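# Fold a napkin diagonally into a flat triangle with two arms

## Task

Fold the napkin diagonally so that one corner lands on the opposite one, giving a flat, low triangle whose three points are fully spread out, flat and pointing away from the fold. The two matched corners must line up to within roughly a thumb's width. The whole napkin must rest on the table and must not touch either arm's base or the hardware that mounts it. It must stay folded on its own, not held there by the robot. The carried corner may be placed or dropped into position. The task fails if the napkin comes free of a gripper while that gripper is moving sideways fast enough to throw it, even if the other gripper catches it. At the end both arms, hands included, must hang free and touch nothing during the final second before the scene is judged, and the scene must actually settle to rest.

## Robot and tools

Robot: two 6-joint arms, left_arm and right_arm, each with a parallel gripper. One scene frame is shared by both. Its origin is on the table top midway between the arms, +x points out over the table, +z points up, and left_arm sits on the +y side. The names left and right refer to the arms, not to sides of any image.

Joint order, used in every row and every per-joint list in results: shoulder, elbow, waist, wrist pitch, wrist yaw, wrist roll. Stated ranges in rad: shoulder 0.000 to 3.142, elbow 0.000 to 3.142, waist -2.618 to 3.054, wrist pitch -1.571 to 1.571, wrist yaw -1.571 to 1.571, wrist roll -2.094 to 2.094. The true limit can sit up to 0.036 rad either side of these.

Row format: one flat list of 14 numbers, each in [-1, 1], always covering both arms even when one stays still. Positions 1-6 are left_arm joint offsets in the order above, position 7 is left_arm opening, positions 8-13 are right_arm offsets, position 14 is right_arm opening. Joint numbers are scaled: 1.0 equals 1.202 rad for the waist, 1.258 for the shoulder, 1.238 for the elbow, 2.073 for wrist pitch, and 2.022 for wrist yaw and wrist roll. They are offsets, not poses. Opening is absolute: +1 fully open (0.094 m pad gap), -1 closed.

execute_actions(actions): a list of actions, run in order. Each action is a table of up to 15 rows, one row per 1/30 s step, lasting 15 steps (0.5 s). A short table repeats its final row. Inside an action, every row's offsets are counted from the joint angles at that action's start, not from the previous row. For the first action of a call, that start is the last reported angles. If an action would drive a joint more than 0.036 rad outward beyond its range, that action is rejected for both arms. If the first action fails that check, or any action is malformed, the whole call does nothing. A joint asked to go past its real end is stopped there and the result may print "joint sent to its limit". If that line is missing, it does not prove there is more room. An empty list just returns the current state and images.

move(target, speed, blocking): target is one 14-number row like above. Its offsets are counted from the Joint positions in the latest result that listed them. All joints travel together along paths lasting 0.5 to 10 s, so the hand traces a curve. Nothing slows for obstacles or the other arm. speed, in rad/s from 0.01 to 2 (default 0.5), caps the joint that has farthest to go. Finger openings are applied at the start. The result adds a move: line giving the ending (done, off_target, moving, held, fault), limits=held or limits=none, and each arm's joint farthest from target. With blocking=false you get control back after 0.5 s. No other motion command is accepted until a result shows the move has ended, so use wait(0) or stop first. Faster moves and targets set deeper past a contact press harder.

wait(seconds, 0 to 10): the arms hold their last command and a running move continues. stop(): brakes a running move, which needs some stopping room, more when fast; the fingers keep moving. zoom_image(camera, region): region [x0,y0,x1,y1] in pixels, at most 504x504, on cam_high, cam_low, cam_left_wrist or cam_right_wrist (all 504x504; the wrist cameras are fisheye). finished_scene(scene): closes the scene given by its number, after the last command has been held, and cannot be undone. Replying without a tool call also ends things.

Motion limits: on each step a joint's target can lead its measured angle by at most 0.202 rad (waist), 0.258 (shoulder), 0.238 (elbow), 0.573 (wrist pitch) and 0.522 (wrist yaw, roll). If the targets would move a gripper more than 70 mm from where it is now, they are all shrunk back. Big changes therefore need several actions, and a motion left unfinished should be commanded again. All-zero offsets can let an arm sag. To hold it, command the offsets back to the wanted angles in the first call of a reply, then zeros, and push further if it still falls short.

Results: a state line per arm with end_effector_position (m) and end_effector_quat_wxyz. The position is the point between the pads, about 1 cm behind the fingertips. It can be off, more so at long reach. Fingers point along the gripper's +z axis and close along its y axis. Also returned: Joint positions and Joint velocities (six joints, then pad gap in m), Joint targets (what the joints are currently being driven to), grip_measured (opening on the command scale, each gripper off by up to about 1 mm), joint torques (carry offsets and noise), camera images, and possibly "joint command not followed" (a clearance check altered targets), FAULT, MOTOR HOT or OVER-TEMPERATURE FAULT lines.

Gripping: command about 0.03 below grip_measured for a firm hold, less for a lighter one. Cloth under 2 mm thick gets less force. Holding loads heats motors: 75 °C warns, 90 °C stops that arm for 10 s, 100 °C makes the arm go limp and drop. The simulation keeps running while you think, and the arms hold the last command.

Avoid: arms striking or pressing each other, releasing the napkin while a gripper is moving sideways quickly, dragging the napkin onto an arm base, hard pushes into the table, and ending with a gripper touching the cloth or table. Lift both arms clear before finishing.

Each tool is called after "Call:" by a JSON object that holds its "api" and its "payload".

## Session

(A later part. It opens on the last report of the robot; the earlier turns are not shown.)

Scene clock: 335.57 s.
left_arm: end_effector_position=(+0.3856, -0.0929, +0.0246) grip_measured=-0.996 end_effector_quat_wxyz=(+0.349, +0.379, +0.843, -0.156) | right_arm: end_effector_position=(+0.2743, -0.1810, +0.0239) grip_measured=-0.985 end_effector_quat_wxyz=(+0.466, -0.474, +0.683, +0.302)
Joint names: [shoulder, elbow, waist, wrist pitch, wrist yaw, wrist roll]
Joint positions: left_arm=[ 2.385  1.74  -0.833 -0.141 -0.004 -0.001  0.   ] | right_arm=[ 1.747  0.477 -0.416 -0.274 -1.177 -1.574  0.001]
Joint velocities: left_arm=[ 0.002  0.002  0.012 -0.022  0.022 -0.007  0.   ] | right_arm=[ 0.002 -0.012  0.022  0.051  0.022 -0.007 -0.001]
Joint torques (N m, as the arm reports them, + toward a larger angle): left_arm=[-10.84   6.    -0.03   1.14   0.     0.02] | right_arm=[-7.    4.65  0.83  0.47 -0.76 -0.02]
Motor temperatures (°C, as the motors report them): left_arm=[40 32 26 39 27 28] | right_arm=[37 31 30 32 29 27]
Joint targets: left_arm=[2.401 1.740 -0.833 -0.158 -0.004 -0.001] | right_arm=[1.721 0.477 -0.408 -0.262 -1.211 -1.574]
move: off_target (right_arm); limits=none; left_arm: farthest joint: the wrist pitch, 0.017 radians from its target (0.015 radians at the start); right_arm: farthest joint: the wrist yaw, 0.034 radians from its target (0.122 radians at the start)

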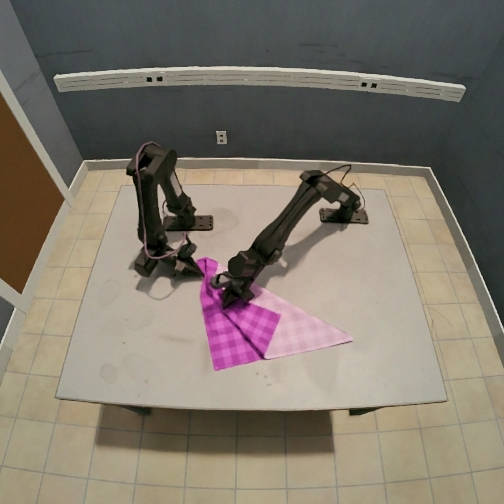

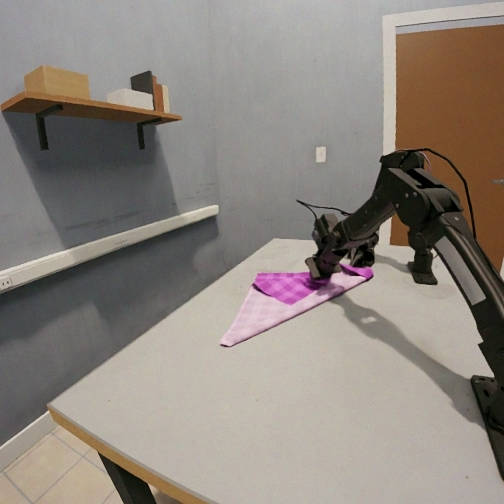

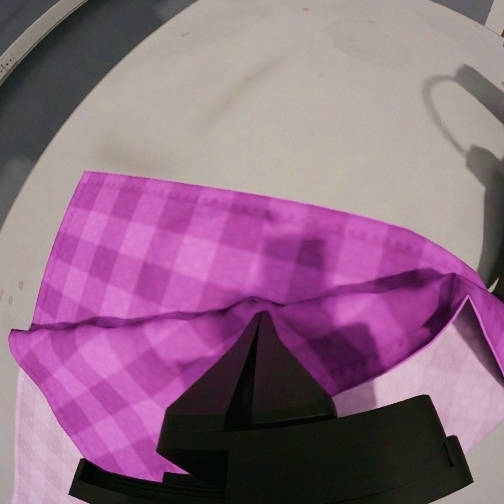

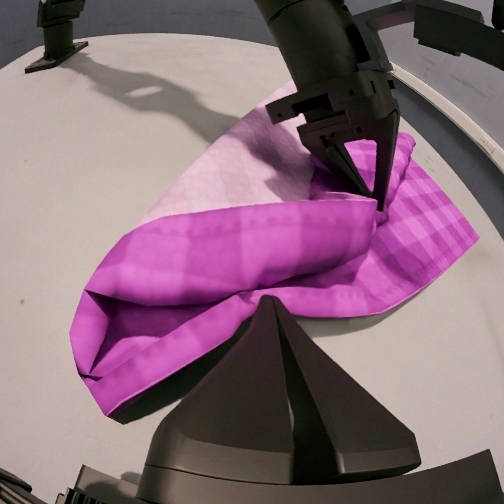

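Call:
{"api": "move", "payload": {"target": [0.013,0,0,-0.008,0,0,-1,-0.02,0,0.06,0.006,-0.05,0,-1], "speed": 0.08}}

Scene clock: 338.23 s.
left_arm: end_effector_position=(+0.3857, -0.0930, +0.0247) grip_measured=-0.996 end_effector_quat_wxyz=(+0.349, +0.379, +0.842, -0.156) | right_arm: end_effector_position=(+0.2698, -0.1615, +0.0351) grip_measured=-0.985 end_effector_quat_wxyz=(+0.479, -0.485, +0.652, +0.333)
Joint names: [shoulder, elbow, waist, wrist pitch, wrist yaw, wrist roll]
Joint positions: left_arm=[ 2.385  1.74  -0.833 -0.141 -0.004 -0.001  0.   ] | right_arm=[ 1.747  0.477 -0.353 -0.274 -1.245 -1.574  0.001]
Joint velocities: left_arm=[ 0.007  0.007  0.012 -0.125 -0.007  0.007 -0.001] | right_arm=[-0.002 -0.017 -0.007 -0.022 -0.037 -0.022 -0.   ]
Joint torques (N m, as the arm reports them, + toward a larger angle): left_arm=[-10.8    5.99  -0.01   1.11   0.02   0.02] | right_arm=[-7.    4.64  0.88  0.46 -0.79 -0.02]
Motor temperatures (°C, as the motors report them): left_arm=[40 32 26 39 27 28] | right_arm=[37 31 30 32 29 27]
Joint targets: left_arm=[2.401 1.740 -0.833 -0.158 -0.004 -0.001] | right_arm=[1.721 0.477 -0.344 -0.262 -1.279 -1.574]
move: off_target (right_arm); limits=none; left_arm: farthest joint: the wrist pitch, 0.017 radians from its target (0.016 radians at the start); right_arm: farthest joint: the wrist yaw, 0.033 radians from its target (0.100 radians at the start)

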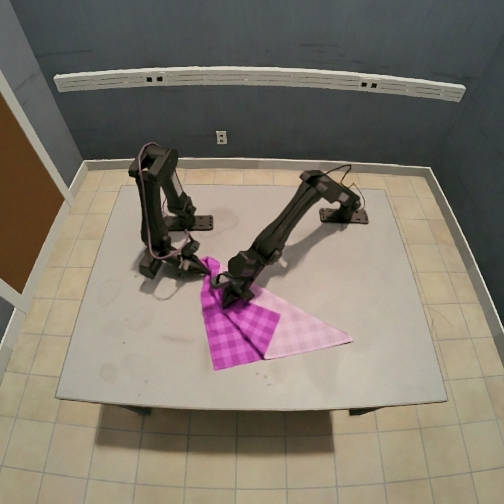

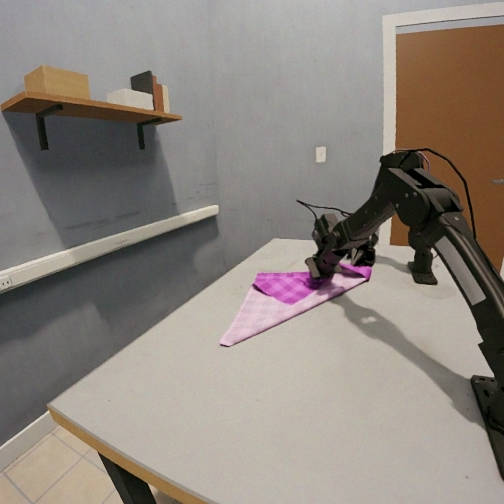

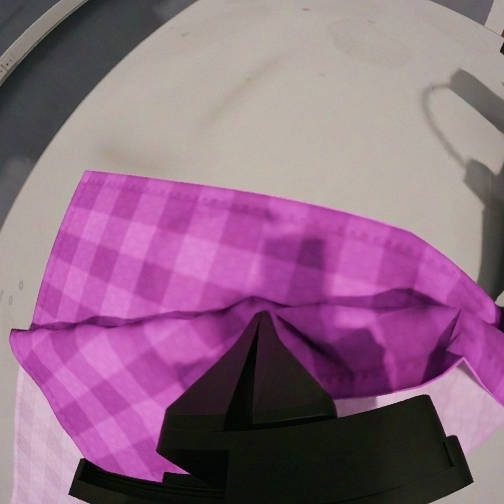

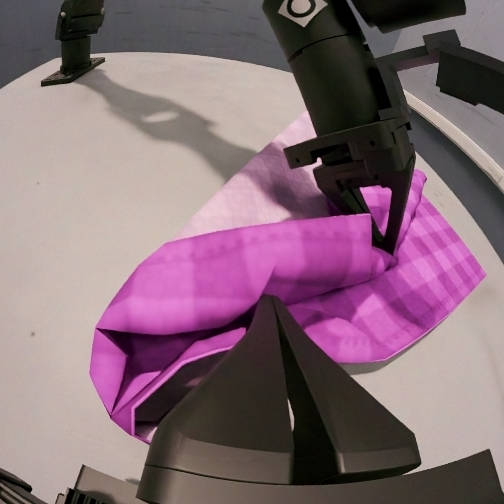

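Call:
{"api": "move", "payload": {"target": [0.013,0,0,-0.008,0,0,-1,-0.02,0,0.007,0.006,0.066,0,-1], "speed": 0.25}}

Scene clock: 339.57 s.
left_arm: end_effector_position=(+0.3857, -0.0930, +0.0248) grip_measured=-0.996 end_effector_quat_wxyz=(+0.350, +0.379, +0.842, -0.156) | right_arm: end_effector_position=(+0.2680, -0.1700, +0.0140) grip_measured=-0.985 end_effector_quat_wxyz=(+0.436, -0.506, +0.681, +0.300)
Joint names: [shoulder, elbow, waist, wrist pitch, wrist yaw, wrist roll]
Joint positions: left_arm=[ 2.385  1.74  -0.833 -0.14  -0.004 -0.001  0.   ] | right_arm=[ 1.747  0.477 -0.353 -0.271 -1.116 -1.574  0.001]
Joint velocities: left_arm=[ 0.007  0.002 -0.007  0.11   0.007  0.139 -0.001] | right_arm=[-0.002  0.002  0.012 -0.037  0.007 -0.007  0.   ]
Joint torques (N m, as the arm reports them, + toward a larger angle): left_arm=[-10.75   5.99  -0.04   1.12   0.     0.03] | right_arm=[-7.    4.65  0.84  0.45 -0.41 -0.02]
Motor temperatures (°C, as the motors report them): left_arm=[40 32 26 39 27 28] | right_arm=[37 31 30 32 29 27]
Joint targets: left_arm=[2.401 1.740 -0.833 -0.157 -0.004 -0.001] | right_arm=[1.721 0.477 -0.344 -0.261 -1.112 -1.574]
move: off_target (right_arm); limits=none; left_arm: farthest joint: the wrist pitch, 0.017 radians from its target (0.017 radians at the start); right_arm: farthest joint: the shoulder, 0.025 radians from its target (0.025 radians at the start)

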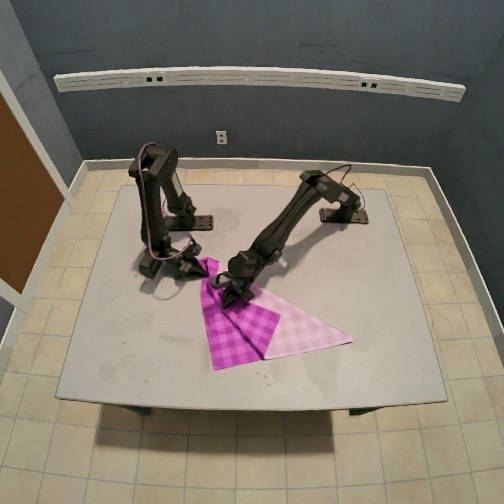

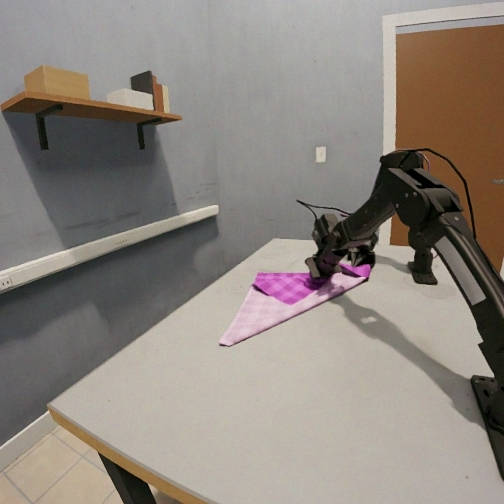

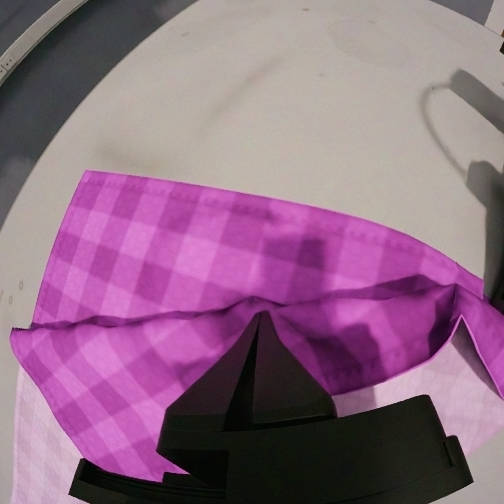

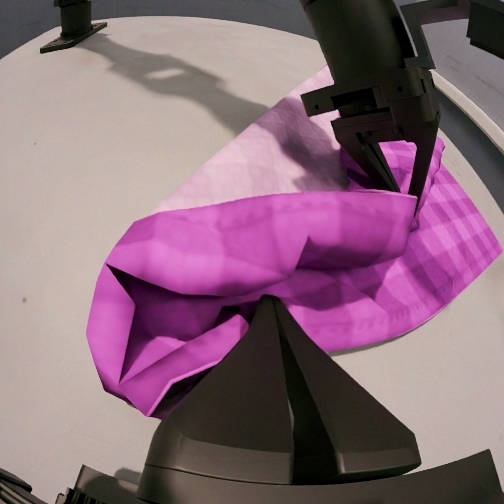

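Call:
{"api": "execute_actions", "payload": {"actions": []}}

Scene clock: 344.47 s.
left_arm: end_effector_position=(+0.3857, -0.0930, +0.0248) grip_measured=-0.996 end_effector_quat_wxyz=(+0.350, +0.379, +0.842, -0.156) | right_arm: end_effector_position=(+0.2680, -0.1700, +0.0140) grip_measured=-0.985 end_effector_quat_wxyz=(+0.436, -0.506, +0.681, +0.300)
Joint names: [shoulder, elbow, waist, wrist pitch, wrist yaw, wrist roll]
Joint positions: left_arm=[ 2.385  1.74  -0.833 -0.14  -0.004 -0.001  0.   ] | right_arm=[ 1.747  0.477 -0.353 -0.271 -1.116 -1.574  0.001]
Joint velocities: left_arm=[ 0.002 -0.002  0.002 -0.051  0.022  0.022 -0.   ] | right_arm=[-0.002 -0.012 -0.002  0.051  0.037  0.037 -0.001]
Joint torques (N m, as the arm reports them, + toward a larger angle): left_arm=[-10.76   5.95   0.02   1.12   0.02   0.02] | right_arm=[-7.01  4.66  0.84  0.45 -0.41 -0.02]
Motor temperatures (°C, as the motors report them): left_arm=[40 32 26 39 27 28] | right_arm=[37 31 30 32 29 27]
Joint targets: left_arm=[2.401 1.740 -0.833 -0.157 -0.004 -0.001] | right_arm=[1.721 0.477 -0.344 -0.261 -1.112 -1.574]

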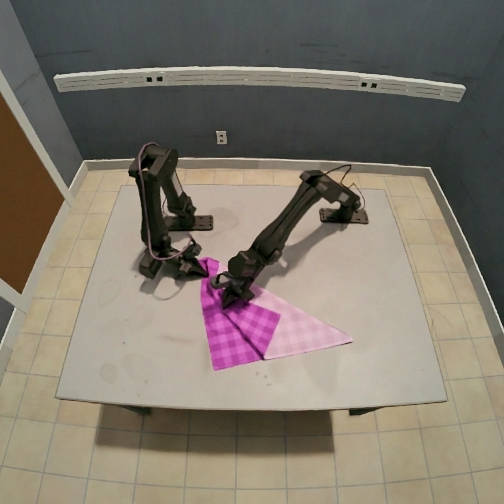

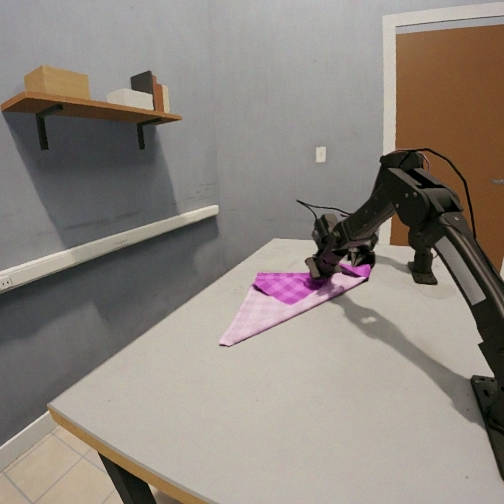

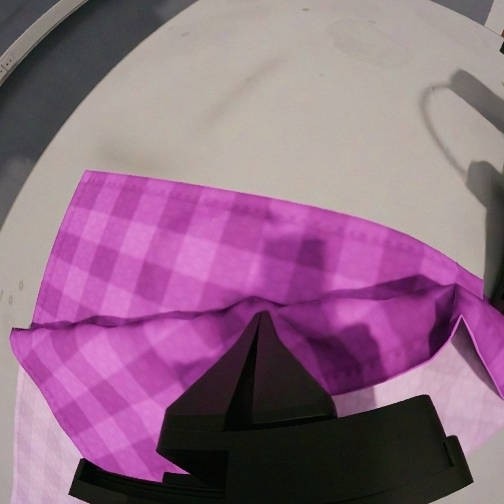

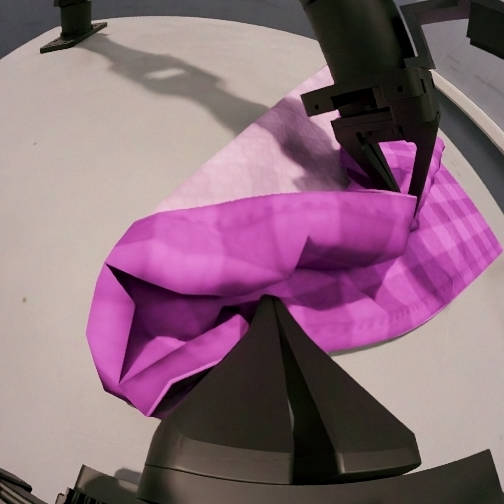

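Call:
{"api": "move", "payload": {"target": [-0.03,0,0,0,0,0,-1, -0.05,0,0,0,-0.08,0,-1]}}

Call:
{"api": "move", "payload": {"target": [-0.4,-0.3,0.9,0,0,0,-1, -0.2,0.1,-0.3,0,0,0,-1], "speed": 0.8}}

Call:
{"api": "zoom_image", "payload": {"camera": "cam_high", "region": [170, 220, 370, 390]}}

Scene clock: 347.80 s.
left_arm: end_effector_position=(+0.3858, -0.0931, +0.0266) grip_measured=-0.996 end_effector_quat_wxyz=(+0.350, +0.379, +0.842, -0.156) | right_arm: end_effector_position=(+0.2731, -0.1625, +0.0422) grip_measured=-0.985 end_effector_quat_wxyz=(+0.488, -0.494, +0.644, +0.319)
Joint names: [shoulder, elbow, waist, wrist pitch, wrist yaw, wrist roll]
Joint positions: left_arm=[ 2.382  1.74  -0.833 -0.142 -0.004 -0.001  0.   ] | right_arm=[ 1.708  0.477 -0.353 -0.271 -1.245 -1.574  0.001]
Joint velocities: left_arm=[-0.007 -0.022  0.002 -0.037  0.007  0.051 -0.   ] | right_arm=[-0.002  0.007  0.017 -0.037 -0.066 -0.051  0.   ]
Joint torques (N m, as the arm reports them, + toward a larger angle): left_arm=[-14.3    5.92  -0.01   1.28   0.01   0.01] | right_arm=[-6.79  4.91  0.03  0.39 -0.76 -0.02]
Motor temperatures (°C, as the motors report them): left_arm=[41 32 26 39 27 28] | right_arm=[37 31 30 32 29 27]
Joint targets: left_arm=[2.347 1.740 -0.833 -0.141 -0.004 -0.001] | right_arm=[1.684 0.477 -0.353 -0.271 -1.278 -1.574]
move: off_target (left_arm, right_arm); limits=none; left_arm: farthest joint: the shoulder, 0.034 radians from its target (0.038 radians at the start); right_arm: farthest joint: the wrist yaw, 0.033 radians from its target (0.161 radians at the start)

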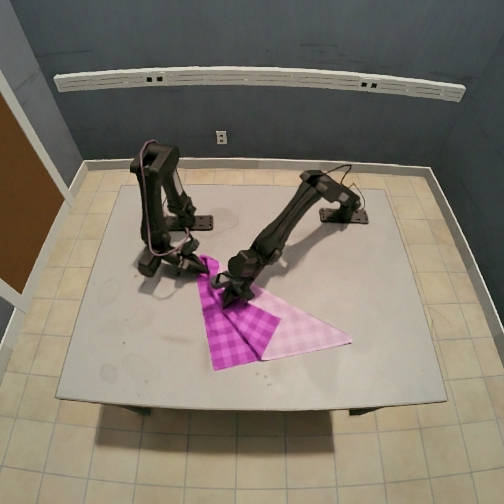

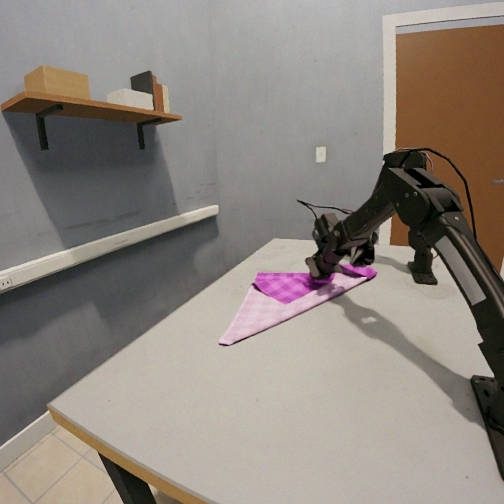

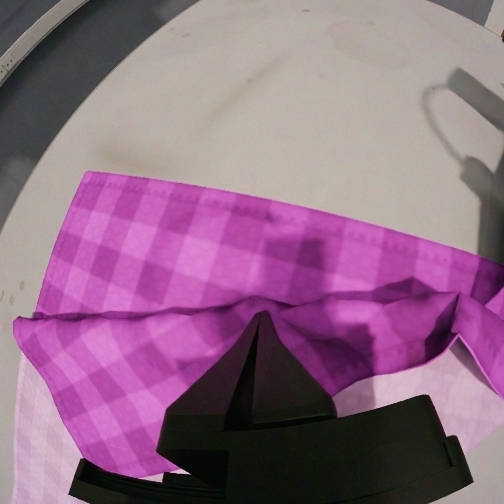

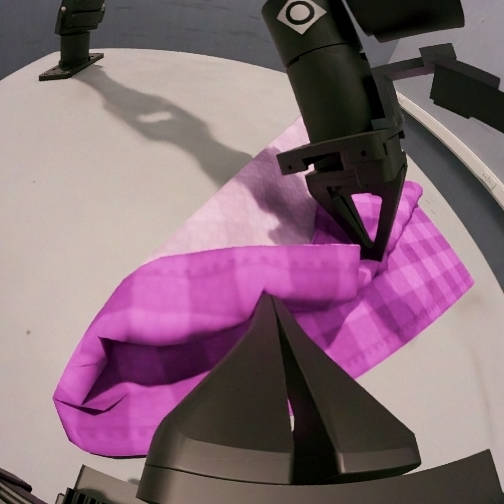

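Scene clock: 349.77 s.
left_arm: end_effector_position=(+0.5015, +0.5025, +0.1422) grip_measured=-0.996 end_effector_quat_wxyz=(+0.430, -0.111, +0.894, +0.056) | right_arm: end_effector_position=(+0.3241, -0.2799, +0.1053) grip_measured=-0.985 end_effector_quat_wxyz=(+0.578, -0.452, +0.672, +0.102)
Joint names: [shoulder, elbow, waist, wrist pitch, wrist yaw, wrist roll]
Joint positions: left_arm=[ 1.904  1.379  0.255 -0.148 -0.01  -0.001  0.   ] | right_arm=[ 1.481  0.574 -0.706 -0.271 -1.227 -1.574  0.001]
Joint velocities: left_arm=[ 0.022 -0.002 -0.002 -0.037  0.081 -0.022  0.   ] | right_arm=[ 0.017 -0.007  0.007  0.066  0.007  0.007  0.   ]
Joint torques (N m, as the arm reports them, + toward a larger angle): left_arm=[-10.69   5.51  -0.53   1.46   0.07   0.01] | right_arm=[-6.46  9.13 -0.69  0.84 -0.6  -0.02]
Motor temperatures (°C, as the motors report them): left_arm=[41 32 26 39 27 28] | right_arm=[37 31 30 32 29 27]
Joint targets: left_arm=[1.878 1.369 0.248 -0.141 -0.004 -0.001] | right_arm=[1.456 0.601 -0.713 -0.271 -1.245 -1.574]
move: off_target (left_arm, right_arm); limits=none; left_arm: farthest joint: the shoulder, 0.025 radians from its target (0.503 radians at the start); right_arm: farthest joint: the elbow, 0.026 radians from its target (0.124 radians at the start)

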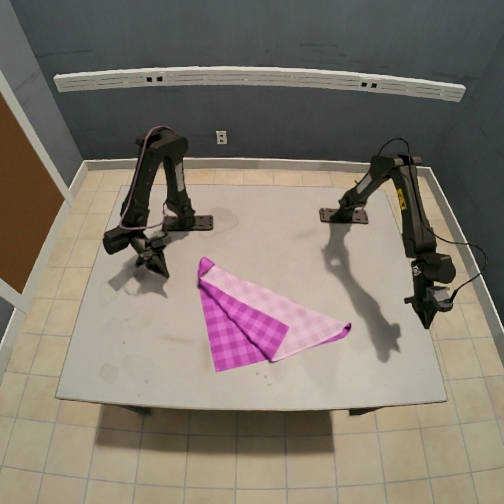

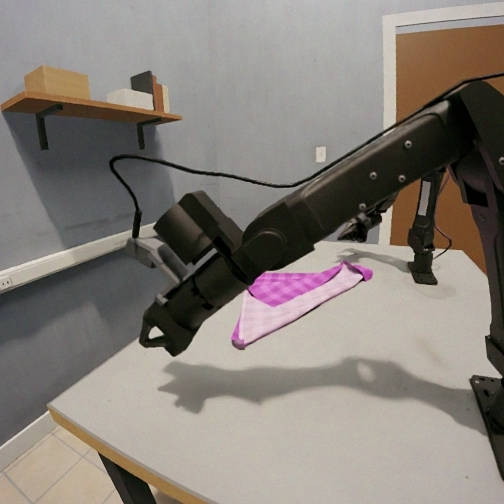

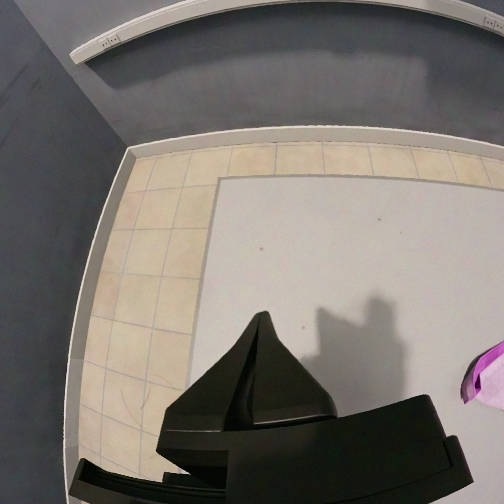

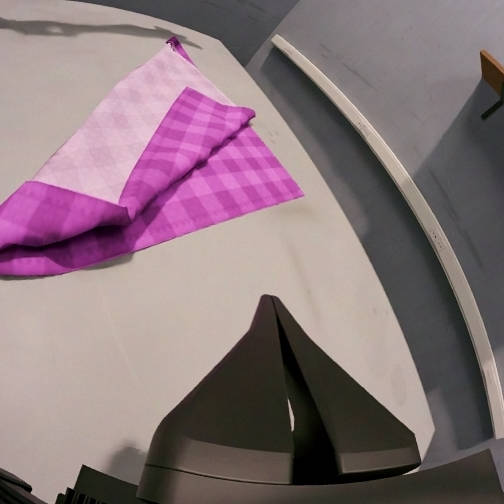

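Region (170, 220, 370, 390) of cam_high's 504x504 image, scaled by 2.520, with more detail than that image has; it fills the top 428 rows of this view, and the rest is white.

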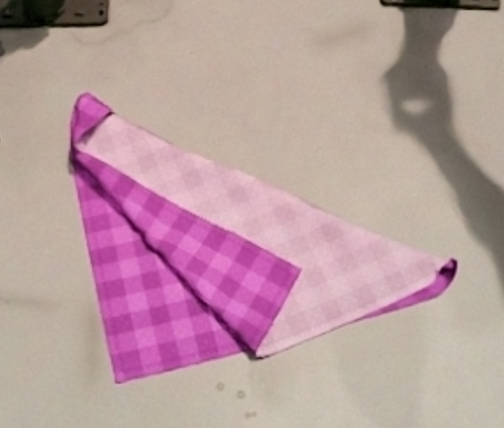

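Call:
{"api": "move", "payload": {"target": [0,0,0.3,0,0,0,-1, 0.55,0.95,1.0,-0.21,0.607,0.778,-0.3], "speed": 0.9}}

Scene clock: 356.10 s.
left_arm: end_effector_position=(+0.4218, +0.6779, +0.1416) grip_measured=-0.996 end_effector_quat_wxyz=(+0.412, -0.268, +0.861, +0.132) | right_arm: end_effector_position=(+0.4697, +0.0062, +0.0538) grip_measured=-0.302 end_effector_quat_wxyz=(+0.199, -0.266, +0.942, +0.057)
Joint names: [shoulder, elbow, waist, wrist pitch, wrist yaw, wrist roll]
Joint positions: left_arm=[ 1.904  1.379  0.612 -0.151 -0.01  -0.001  0.   ] | right_arm=[ 2.175  1.716  0.502 -0.695 -0.006 -0.009  0.033]
Joint velocities: left_arm=[-0.017  0.007  0.027  0.007  0.066  0.007 -0.001] | right_arm=[ 0.012  0.017  0.007 -0.022  0.007  0.022 -0.   ]
Joint torques (N m, as the arm reports them, + toward a larger angle): left_arm=[-8.98  6.24  0.26  1.4   0.   -0.01] | right_arm=[-12.13  11.14  -0.52   0.93   0.07   0.06]
Motor temperatures (°C, as the motors report them): left_arm=[41 32 26 40 27 28] | right_arm=[37 32 30 32 29 27]
Joint targets: left_arm=[1.904 1.379 0.616 -0.148 -0.010 -0.001] | right_arm=[2.173 1.750 0.496 -0.706 0.000 -0.001]
move: off_target (right_arm); limits=none; left_arm: farthest joint: the waist, 0.003 radians from its target (0.360 radians at the start); right_arm: farthest joint: the elbow, 0.034 radians from its target (1.176 radians at the start)

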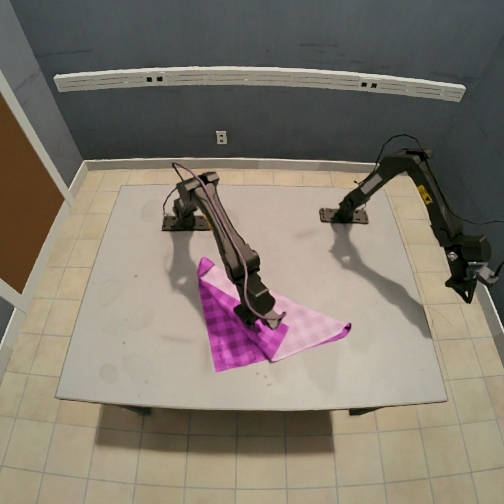

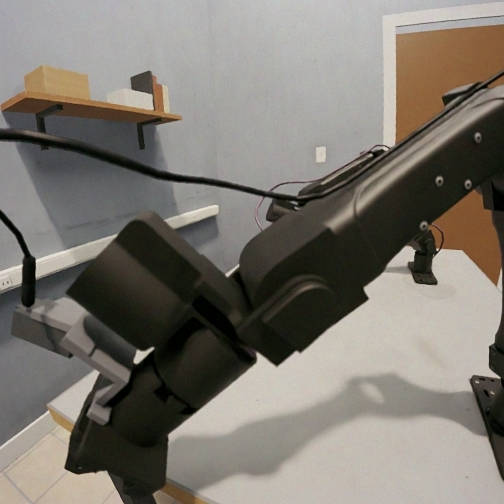

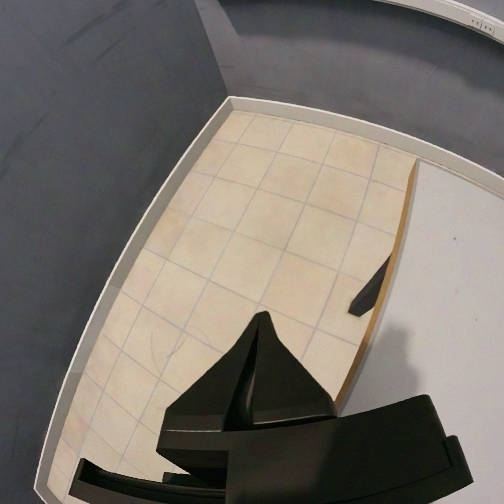

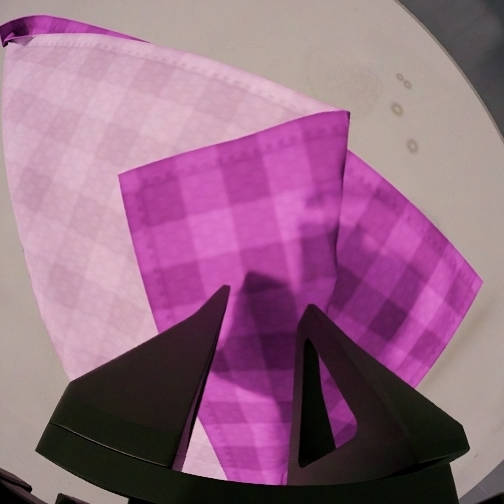

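Call:
{"api": "move", "payload": {"target": [0,0,0,0,0,0,-1, 0.09,0.15,0.125,-0.005,0,0,-0.3]}}

Scene clock: 357.67 s.
left_arm: end_effector_position=(+0.4214, +0.6777, +0.1410) grip_measured=-0.996 end_effector_quat_wxyz=(+0.411, -0.268, +0.862, +0.131) | right_arm: end_effector_position=(+0.4480, +0.0930, +0.0456) grip_measured=-0.302 end_effector_quat_wxyz=(+0.207, -0.337, +0.915, +0.077)
Joint names: [shoulder, elbow, waist, wrist pitch, wrist yaw, wrist roll]
Joint positions: left_arm=[ 1.904  1.379  0.612 -0.154 -0.01  -0.001  0.   ] | right_arm=[ 2.295  1.869  0.659 -0.7   -0.006 -0.008  0.033]
Joint velocities: left_arm=[ 0.002  0.022  0.027  0.022  0.007 -0.051 -0.001] | right_arm=[-0.017 -0.007 -0.012 -0.007 -0.022 -0.037 -0.   ]
Joint torques (N m, as the arm reports them, + toward a larger angle): left_arm=[-8.93  6.26  0.    1.4   0.01  0.  ] | right_arm=[-13.31  11.09  -0.57   1.04   0.    -0.03]
Motor temperatures (°C, as the motors report them): left_arm=[41 32 26 40 27 28] | right_arm=[38 32 30 32 29 27]
Joint targets: left_arm=[1.904 1.379 0.612 -0.151 -0.010 -0.001] | right_arm=[2.289 1.902 0.652 -0.706 -0.006 -0.009]
move: off_target (right_arm); limits=none; left_arm: farthest joint: the wrist pitch, 0.003 radians from its target (0.000 radians at the start); right_arm: farthest joint: the elbow, 0.033 radians from its target (0.185 radians at the start)

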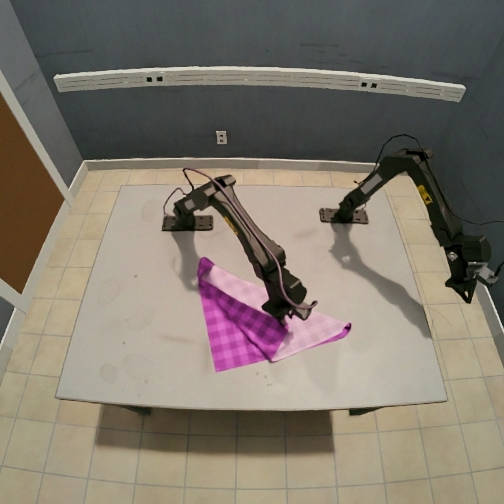

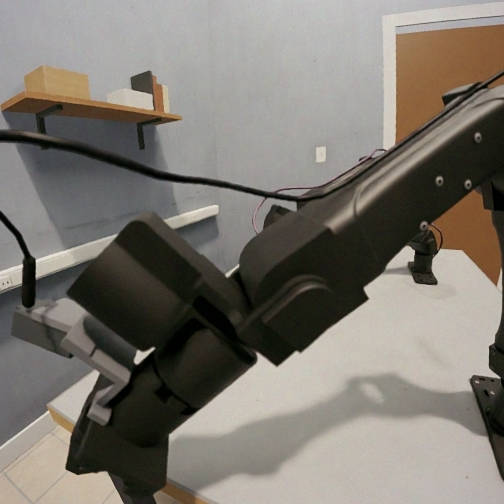

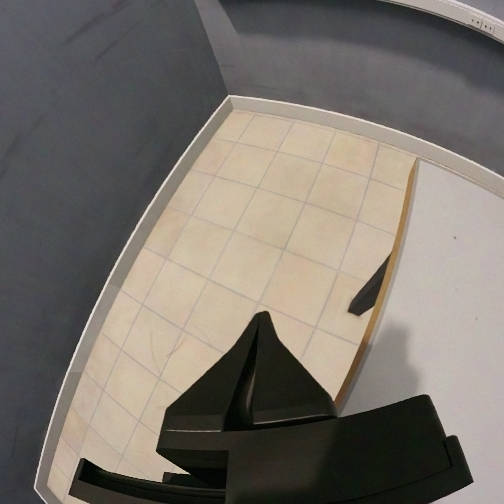

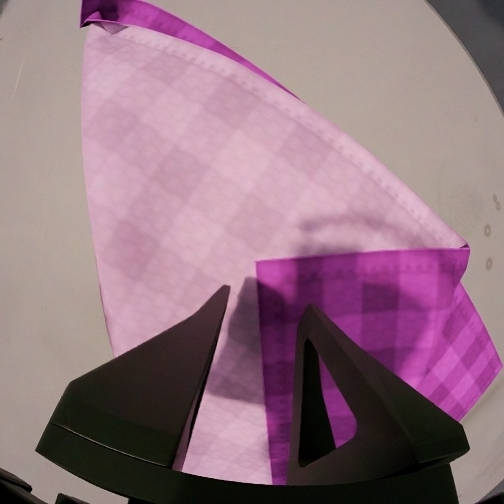

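Call:
{"api": "move", "payload": {"target": [0,0,0,0,0,0,-1, 0.03,0.027,-0.015,-0.003,0,0,-0.3], "speed": 0.15}}

Scene clock: 359.27 s.
left_arm: end_effector_position=(+0.4211, +0.6774, +0.1405) grip_measured=-0.996 end_effector_quat_wxyz=(+0.409, -0.268, +0.862, +0.131) | right_arm: end_effector_position=(+0.4491, +0.0855, +0.0215) grip_measured=-0.302 end_effector_quat_wxyz=(+0.186, -0.333, +0.922, +0.068)
Joint names: [shoulder, elbow, waist, wrist pitch, wrist yaw, wrist roll]
Joint positions: left_arm=[ 1.904  1.379  0.612 -0.157 -0.01  -0.001  0.   ] | right_arm=[ 2.341  1.869  0.647 -0.7   -0.006 -0.008  0.033]
Joint velocities: left_arm=[-0.007 -0.017 -0.012  0.007 -0.007 -0.007  0.   ] | right_arm=[-0.012  0.007 -0.027 -0.051  0.081 -0.022  0.001]
Joint torques (N m, as the arm reports them, + toward a larger angle): left_arm=[-8.95  6.23 -0.05  1.4  -0.01  0.  ] | right_arm=[-13.65  11.12  -0.55   0.94   0.02  -0.02]
Motor temperatures (°C, as the motors report them): left_arm=[41 32 26 40 27 28] | right_arm=[38 33 30 32 29 27]
Joint targets: left_arm=[1.904 1.379 0.612 -0.154 -0.010 -0.001] | right_arm=[2.332 1.902 0.641 -0.706 -0.006 -0.008]
move: off_target (right_arm); limits=none; left_arm: farthest joint: the wrist pitch, 0.003 radians from its target (0.000 radians at the start); right_arm: farthest joint: the elbow, 0.033 radians from its target (0.033 radians at the start)

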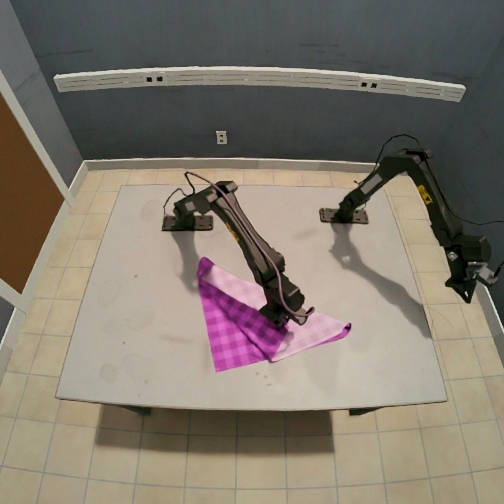

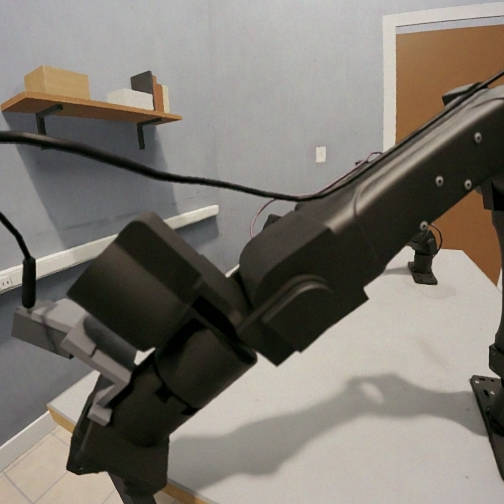

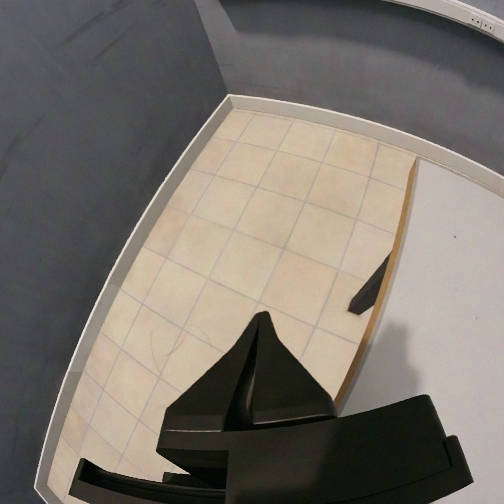

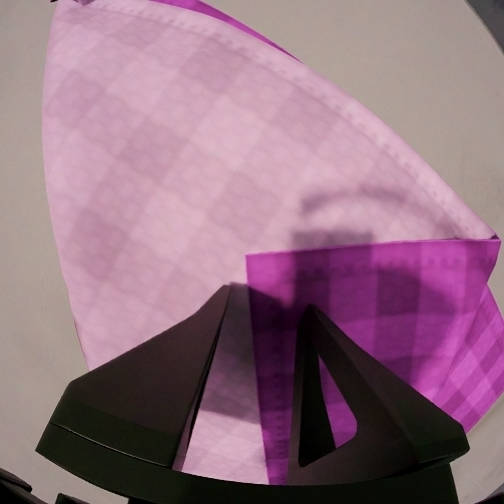

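Call:
{"api": "move", "payload": {"target": [0,0,0,0,0,0,-1, 0.0,0.027,0,-0.003,0,0,-0.3], "speed": 0.1}}

Call:
{"api": "move", "payload": {"target": [0,0,0,0,0,0,-1, -0.005,0.027,0,-0.003,0,0,-1], "speed": 0.1}}

Call:
{"api": "move", "payload": {"target": [0,0,0,0,0,0,-1, -0.09,0.027,0,-0.003,0,0,-1], "speed": 0.15}}

Scene clock: 361.17 s.
left_arm: end_effector_position=(+0.4207, +0.6771, +0.1399) grip_measured=-0.996 end_effector_quat_wxyz=(+0.408, -0.268, +0.863, +0.130) | right_arm: end_effector_position=(+0.4491, +0.0855, +0.0215) grip_measured=-0.302 end_effector_quat_wxyz=(+0.186, -0.333, +0.922, +0.068)
Joint names: [shoulder, elbow, waist, wrist pitch, wrist yaw, wrist roll]
Joint positions: left_arm=[ 1.904  1.379  0.612 -0.16  -0.01  -0.001  0.   ] | right_arm=[ 2.341  1.869  0.647 -0.7   -0.006 -0.008  0.033]
Joint velocities: left_arm=[-0.002 -0.012  0.002  0.022  0.051  0.022 -0.001] | right_arm=[ 0.002 -0.017 -0.002 -0.051 -0.037 -0.051  0.   ]
Joint torques (N m, as the arm reports them, + toward a larger angle): left_arm=[-9.05  6.26  0.01  1.41  0.    0.  ] | right_arm=[-13.06  11.04   0.03   0.96   0.01  -0.02]
Motor temperatures (°C, as the motors report them): left_arm=[40 32 26 40 27 28] | right_arm=[39 33 30 32 29 27]
Joint targets: left_arm=[1.904 1.379 0.612 -0.157 -0.010 -0.001] | right_arm=[2.341 1.902 0.647 -0.706 -0.006 -0.008]
move: off_target (right_arm); limits=none; left_arm: farthest joint: the wrist pitch, 0.003 radians from its target (0.000 radians at the start); right_arm: farthest joint: the elbow, 0.033 radians from its target (0.033 radians at the start)

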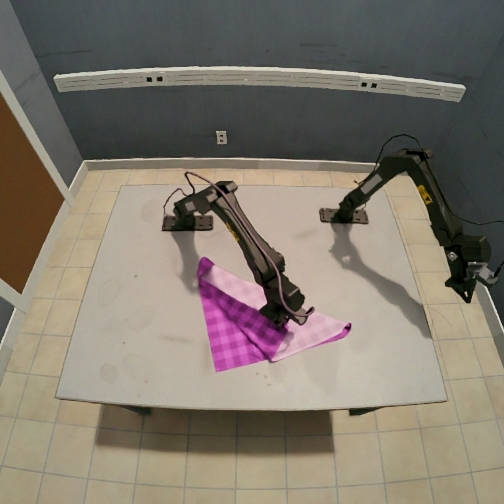

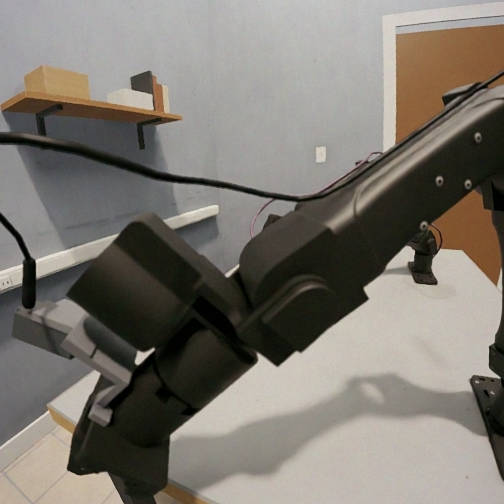

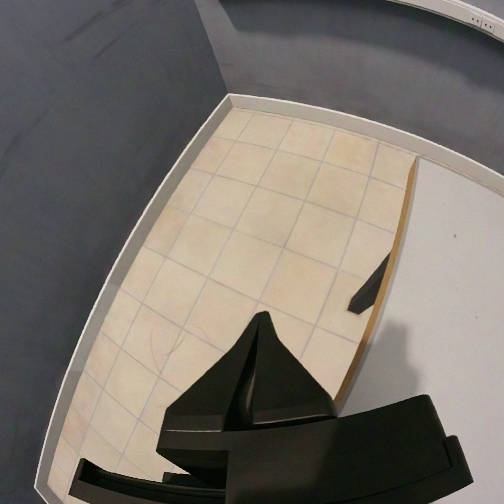

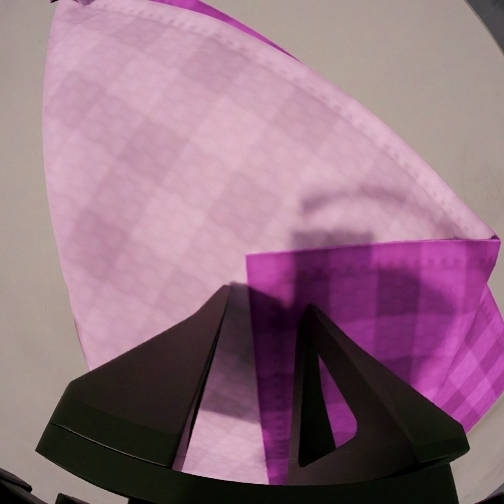

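Scene clock: 361.87 s.
left_arm: end_effector_position=(+0.4203, +0.6769, +0.1394) grip_measured=-0.996 end_effector_quat_wxyz=(+0.407, -0.268, +0.863, +0.130) | right_arm: end_effector_position=(+0.4491, +0.0855, +0.0215) grip_measured=-0.985 end_effector_quat_wxyz=(+0.186, -0.333, +0.922, +0.068)
Joint names: [shoulder, elbow, waist, wrist pitch, wrist yaw, wrist roll]
Joint positions: left_arm=[ 1.904  1.379  0.612 -0.163 -0.01  -0.001  0.   ] | right_arm=[ 2.341  1.869  0.647 -0.7   -0.006 -0.008  0.001]
Joint velocities: left_arm=[-0.022  0.017 -0.002  0.022  0.022 -0.051  0.   ] | right_arm=[ 0.007  0.007  0.002 -0.081  0.007  0.051  0.001]
Joint torques (N m, as the arm reports them, + toward a larger angle): left_arm=[-8.95  6.19  0.    1.4  -0.01  0.  ] | right_arm=[-13.54  11.05   0.04   0.95   0.01  -0.02]
Motor temperatures (°C, as the motors report them): left_arm=[40 32 26 40 27 28] | right_arm=[39 33 30 32 29 27]
Joint targets: left_arm=[1.904 1.379 0.612 -0.160 -0.010 -0.001] | right_arm=[2.334 1.902 0.647 -0.706 -0.006 -0.008]
move: off_target (right_arm); limits=none; left_arm: farthest joint: the wrist pitch, 0.003 radians from its target (0.000 radians at the start); right_arm: farthest joint: the elbow, 0.033 radians from its target (0.033 radians at the start)

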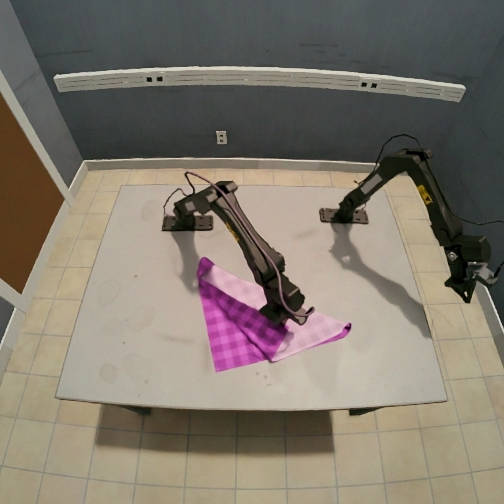

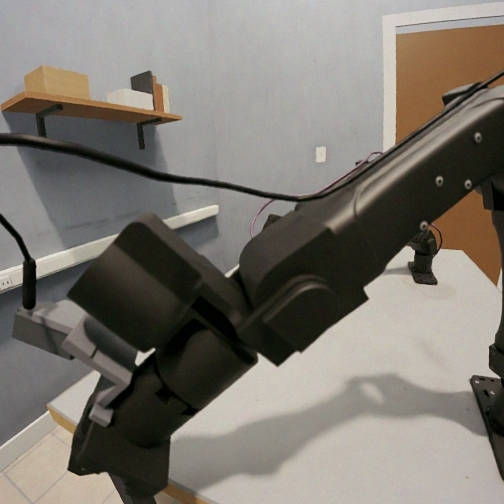

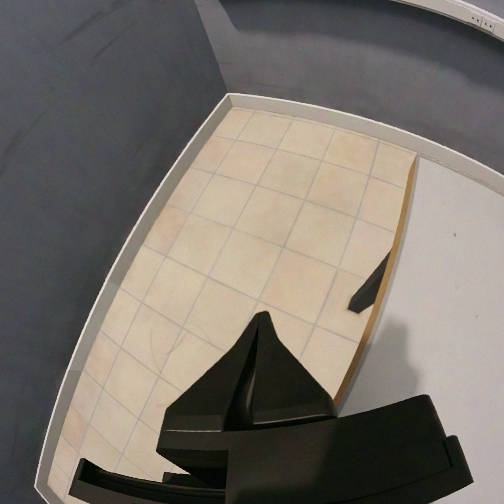

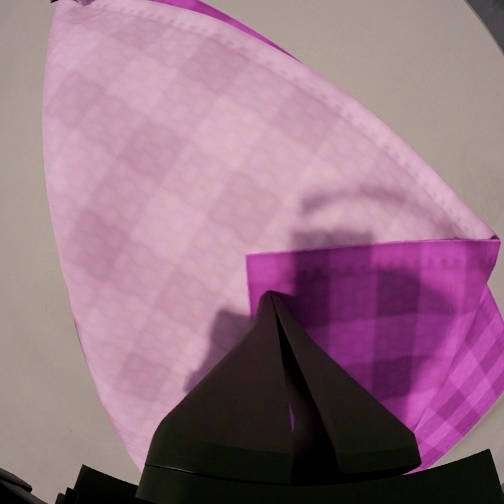

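Scene clock: 362.97 s.
left_arm: end_effector_position=(+0.4199, +0.6766, +0.1388) grip_measured=-0.996 end_effector_quat_wxyz=(+0.406, -0.269, +0.864, +0.130) | right_arm: end_effector_position=(+0.4539, +0.0894, +0.0650) grip_measured=-0.985 end_effector_quat_wxyz=(+0.224, -0.331, +0.913, +0.082)
Joint names: [shoulder, elbow, waist, wrist pitch, wrist yaw, wrist roll]
Joint positions: left_arm=[ 1.904  1.379  0.612 -0.166 -0.01  -0.001  0.   ] | right_arm=[ 2.258  1.869  0.647 -0.7   -0.006 -0.008  0.001]
Joint velocities: left_arm=[-0.012 -0.017 -0.012  0.022  0.051  0.051  0.   ] | right_arm=[-0.022  0.012 -0.007  0.007 -0.051 -0.037  0.   ]
Joint torques (N m, as the arm reports them, + toward a larger angle): left_arm=[-8.97  6.29 -0.01  1.38  0.    0.  ] | right_arm=[-15.02  11.26   0.03   1.1    0.01  -0.02]
Motor temperatures (°C, as the motors report them): left_arm=[40 32 26 40 27 28] | right_arm=[40 33 30 33 28 27]
Joint targets: left_arm=[1.904 1.379 0.612 -0.163 -0.010 -0.001] | right_arm=[2.227 1.902 0.647 -0.706 -0.006 -0.008]
move: off_target (right_arm); limits=none; left_arm: farthest joint: the wrist pitch, 0.003 radians from its target (0.000 radians at the start); right_arm: farthest joint: the elbow, 0.033 radians from its target (0.033 radians at the start)

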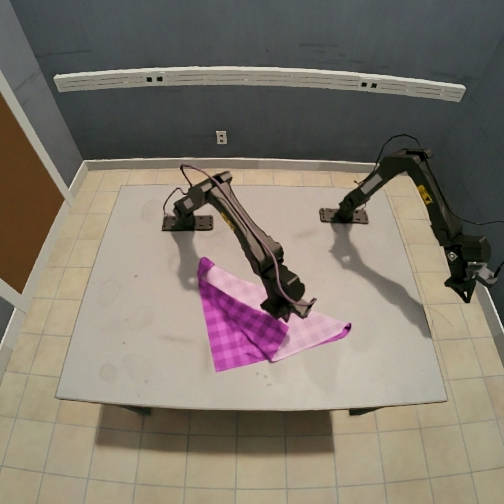

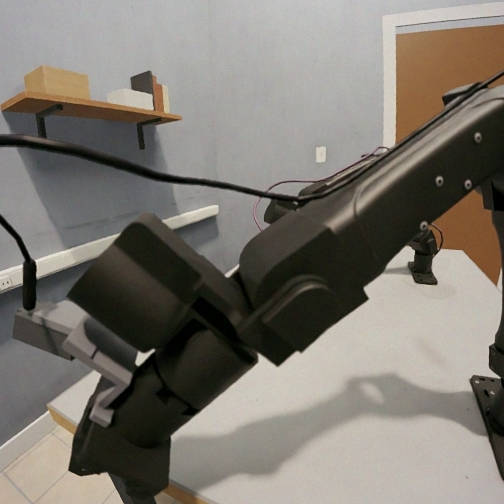

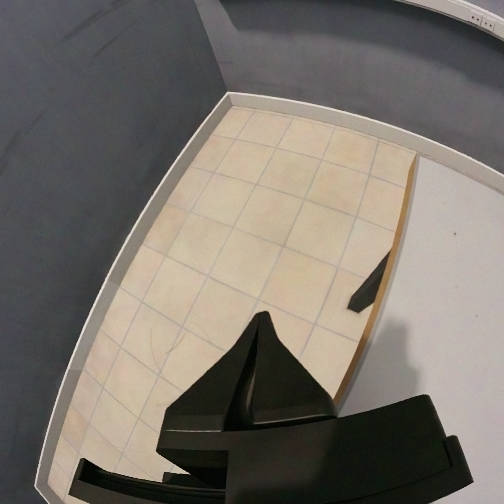

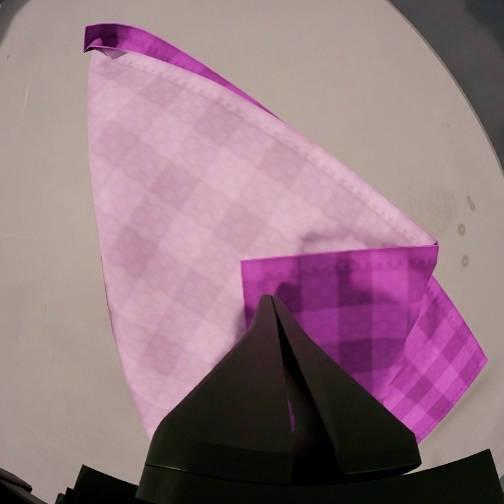

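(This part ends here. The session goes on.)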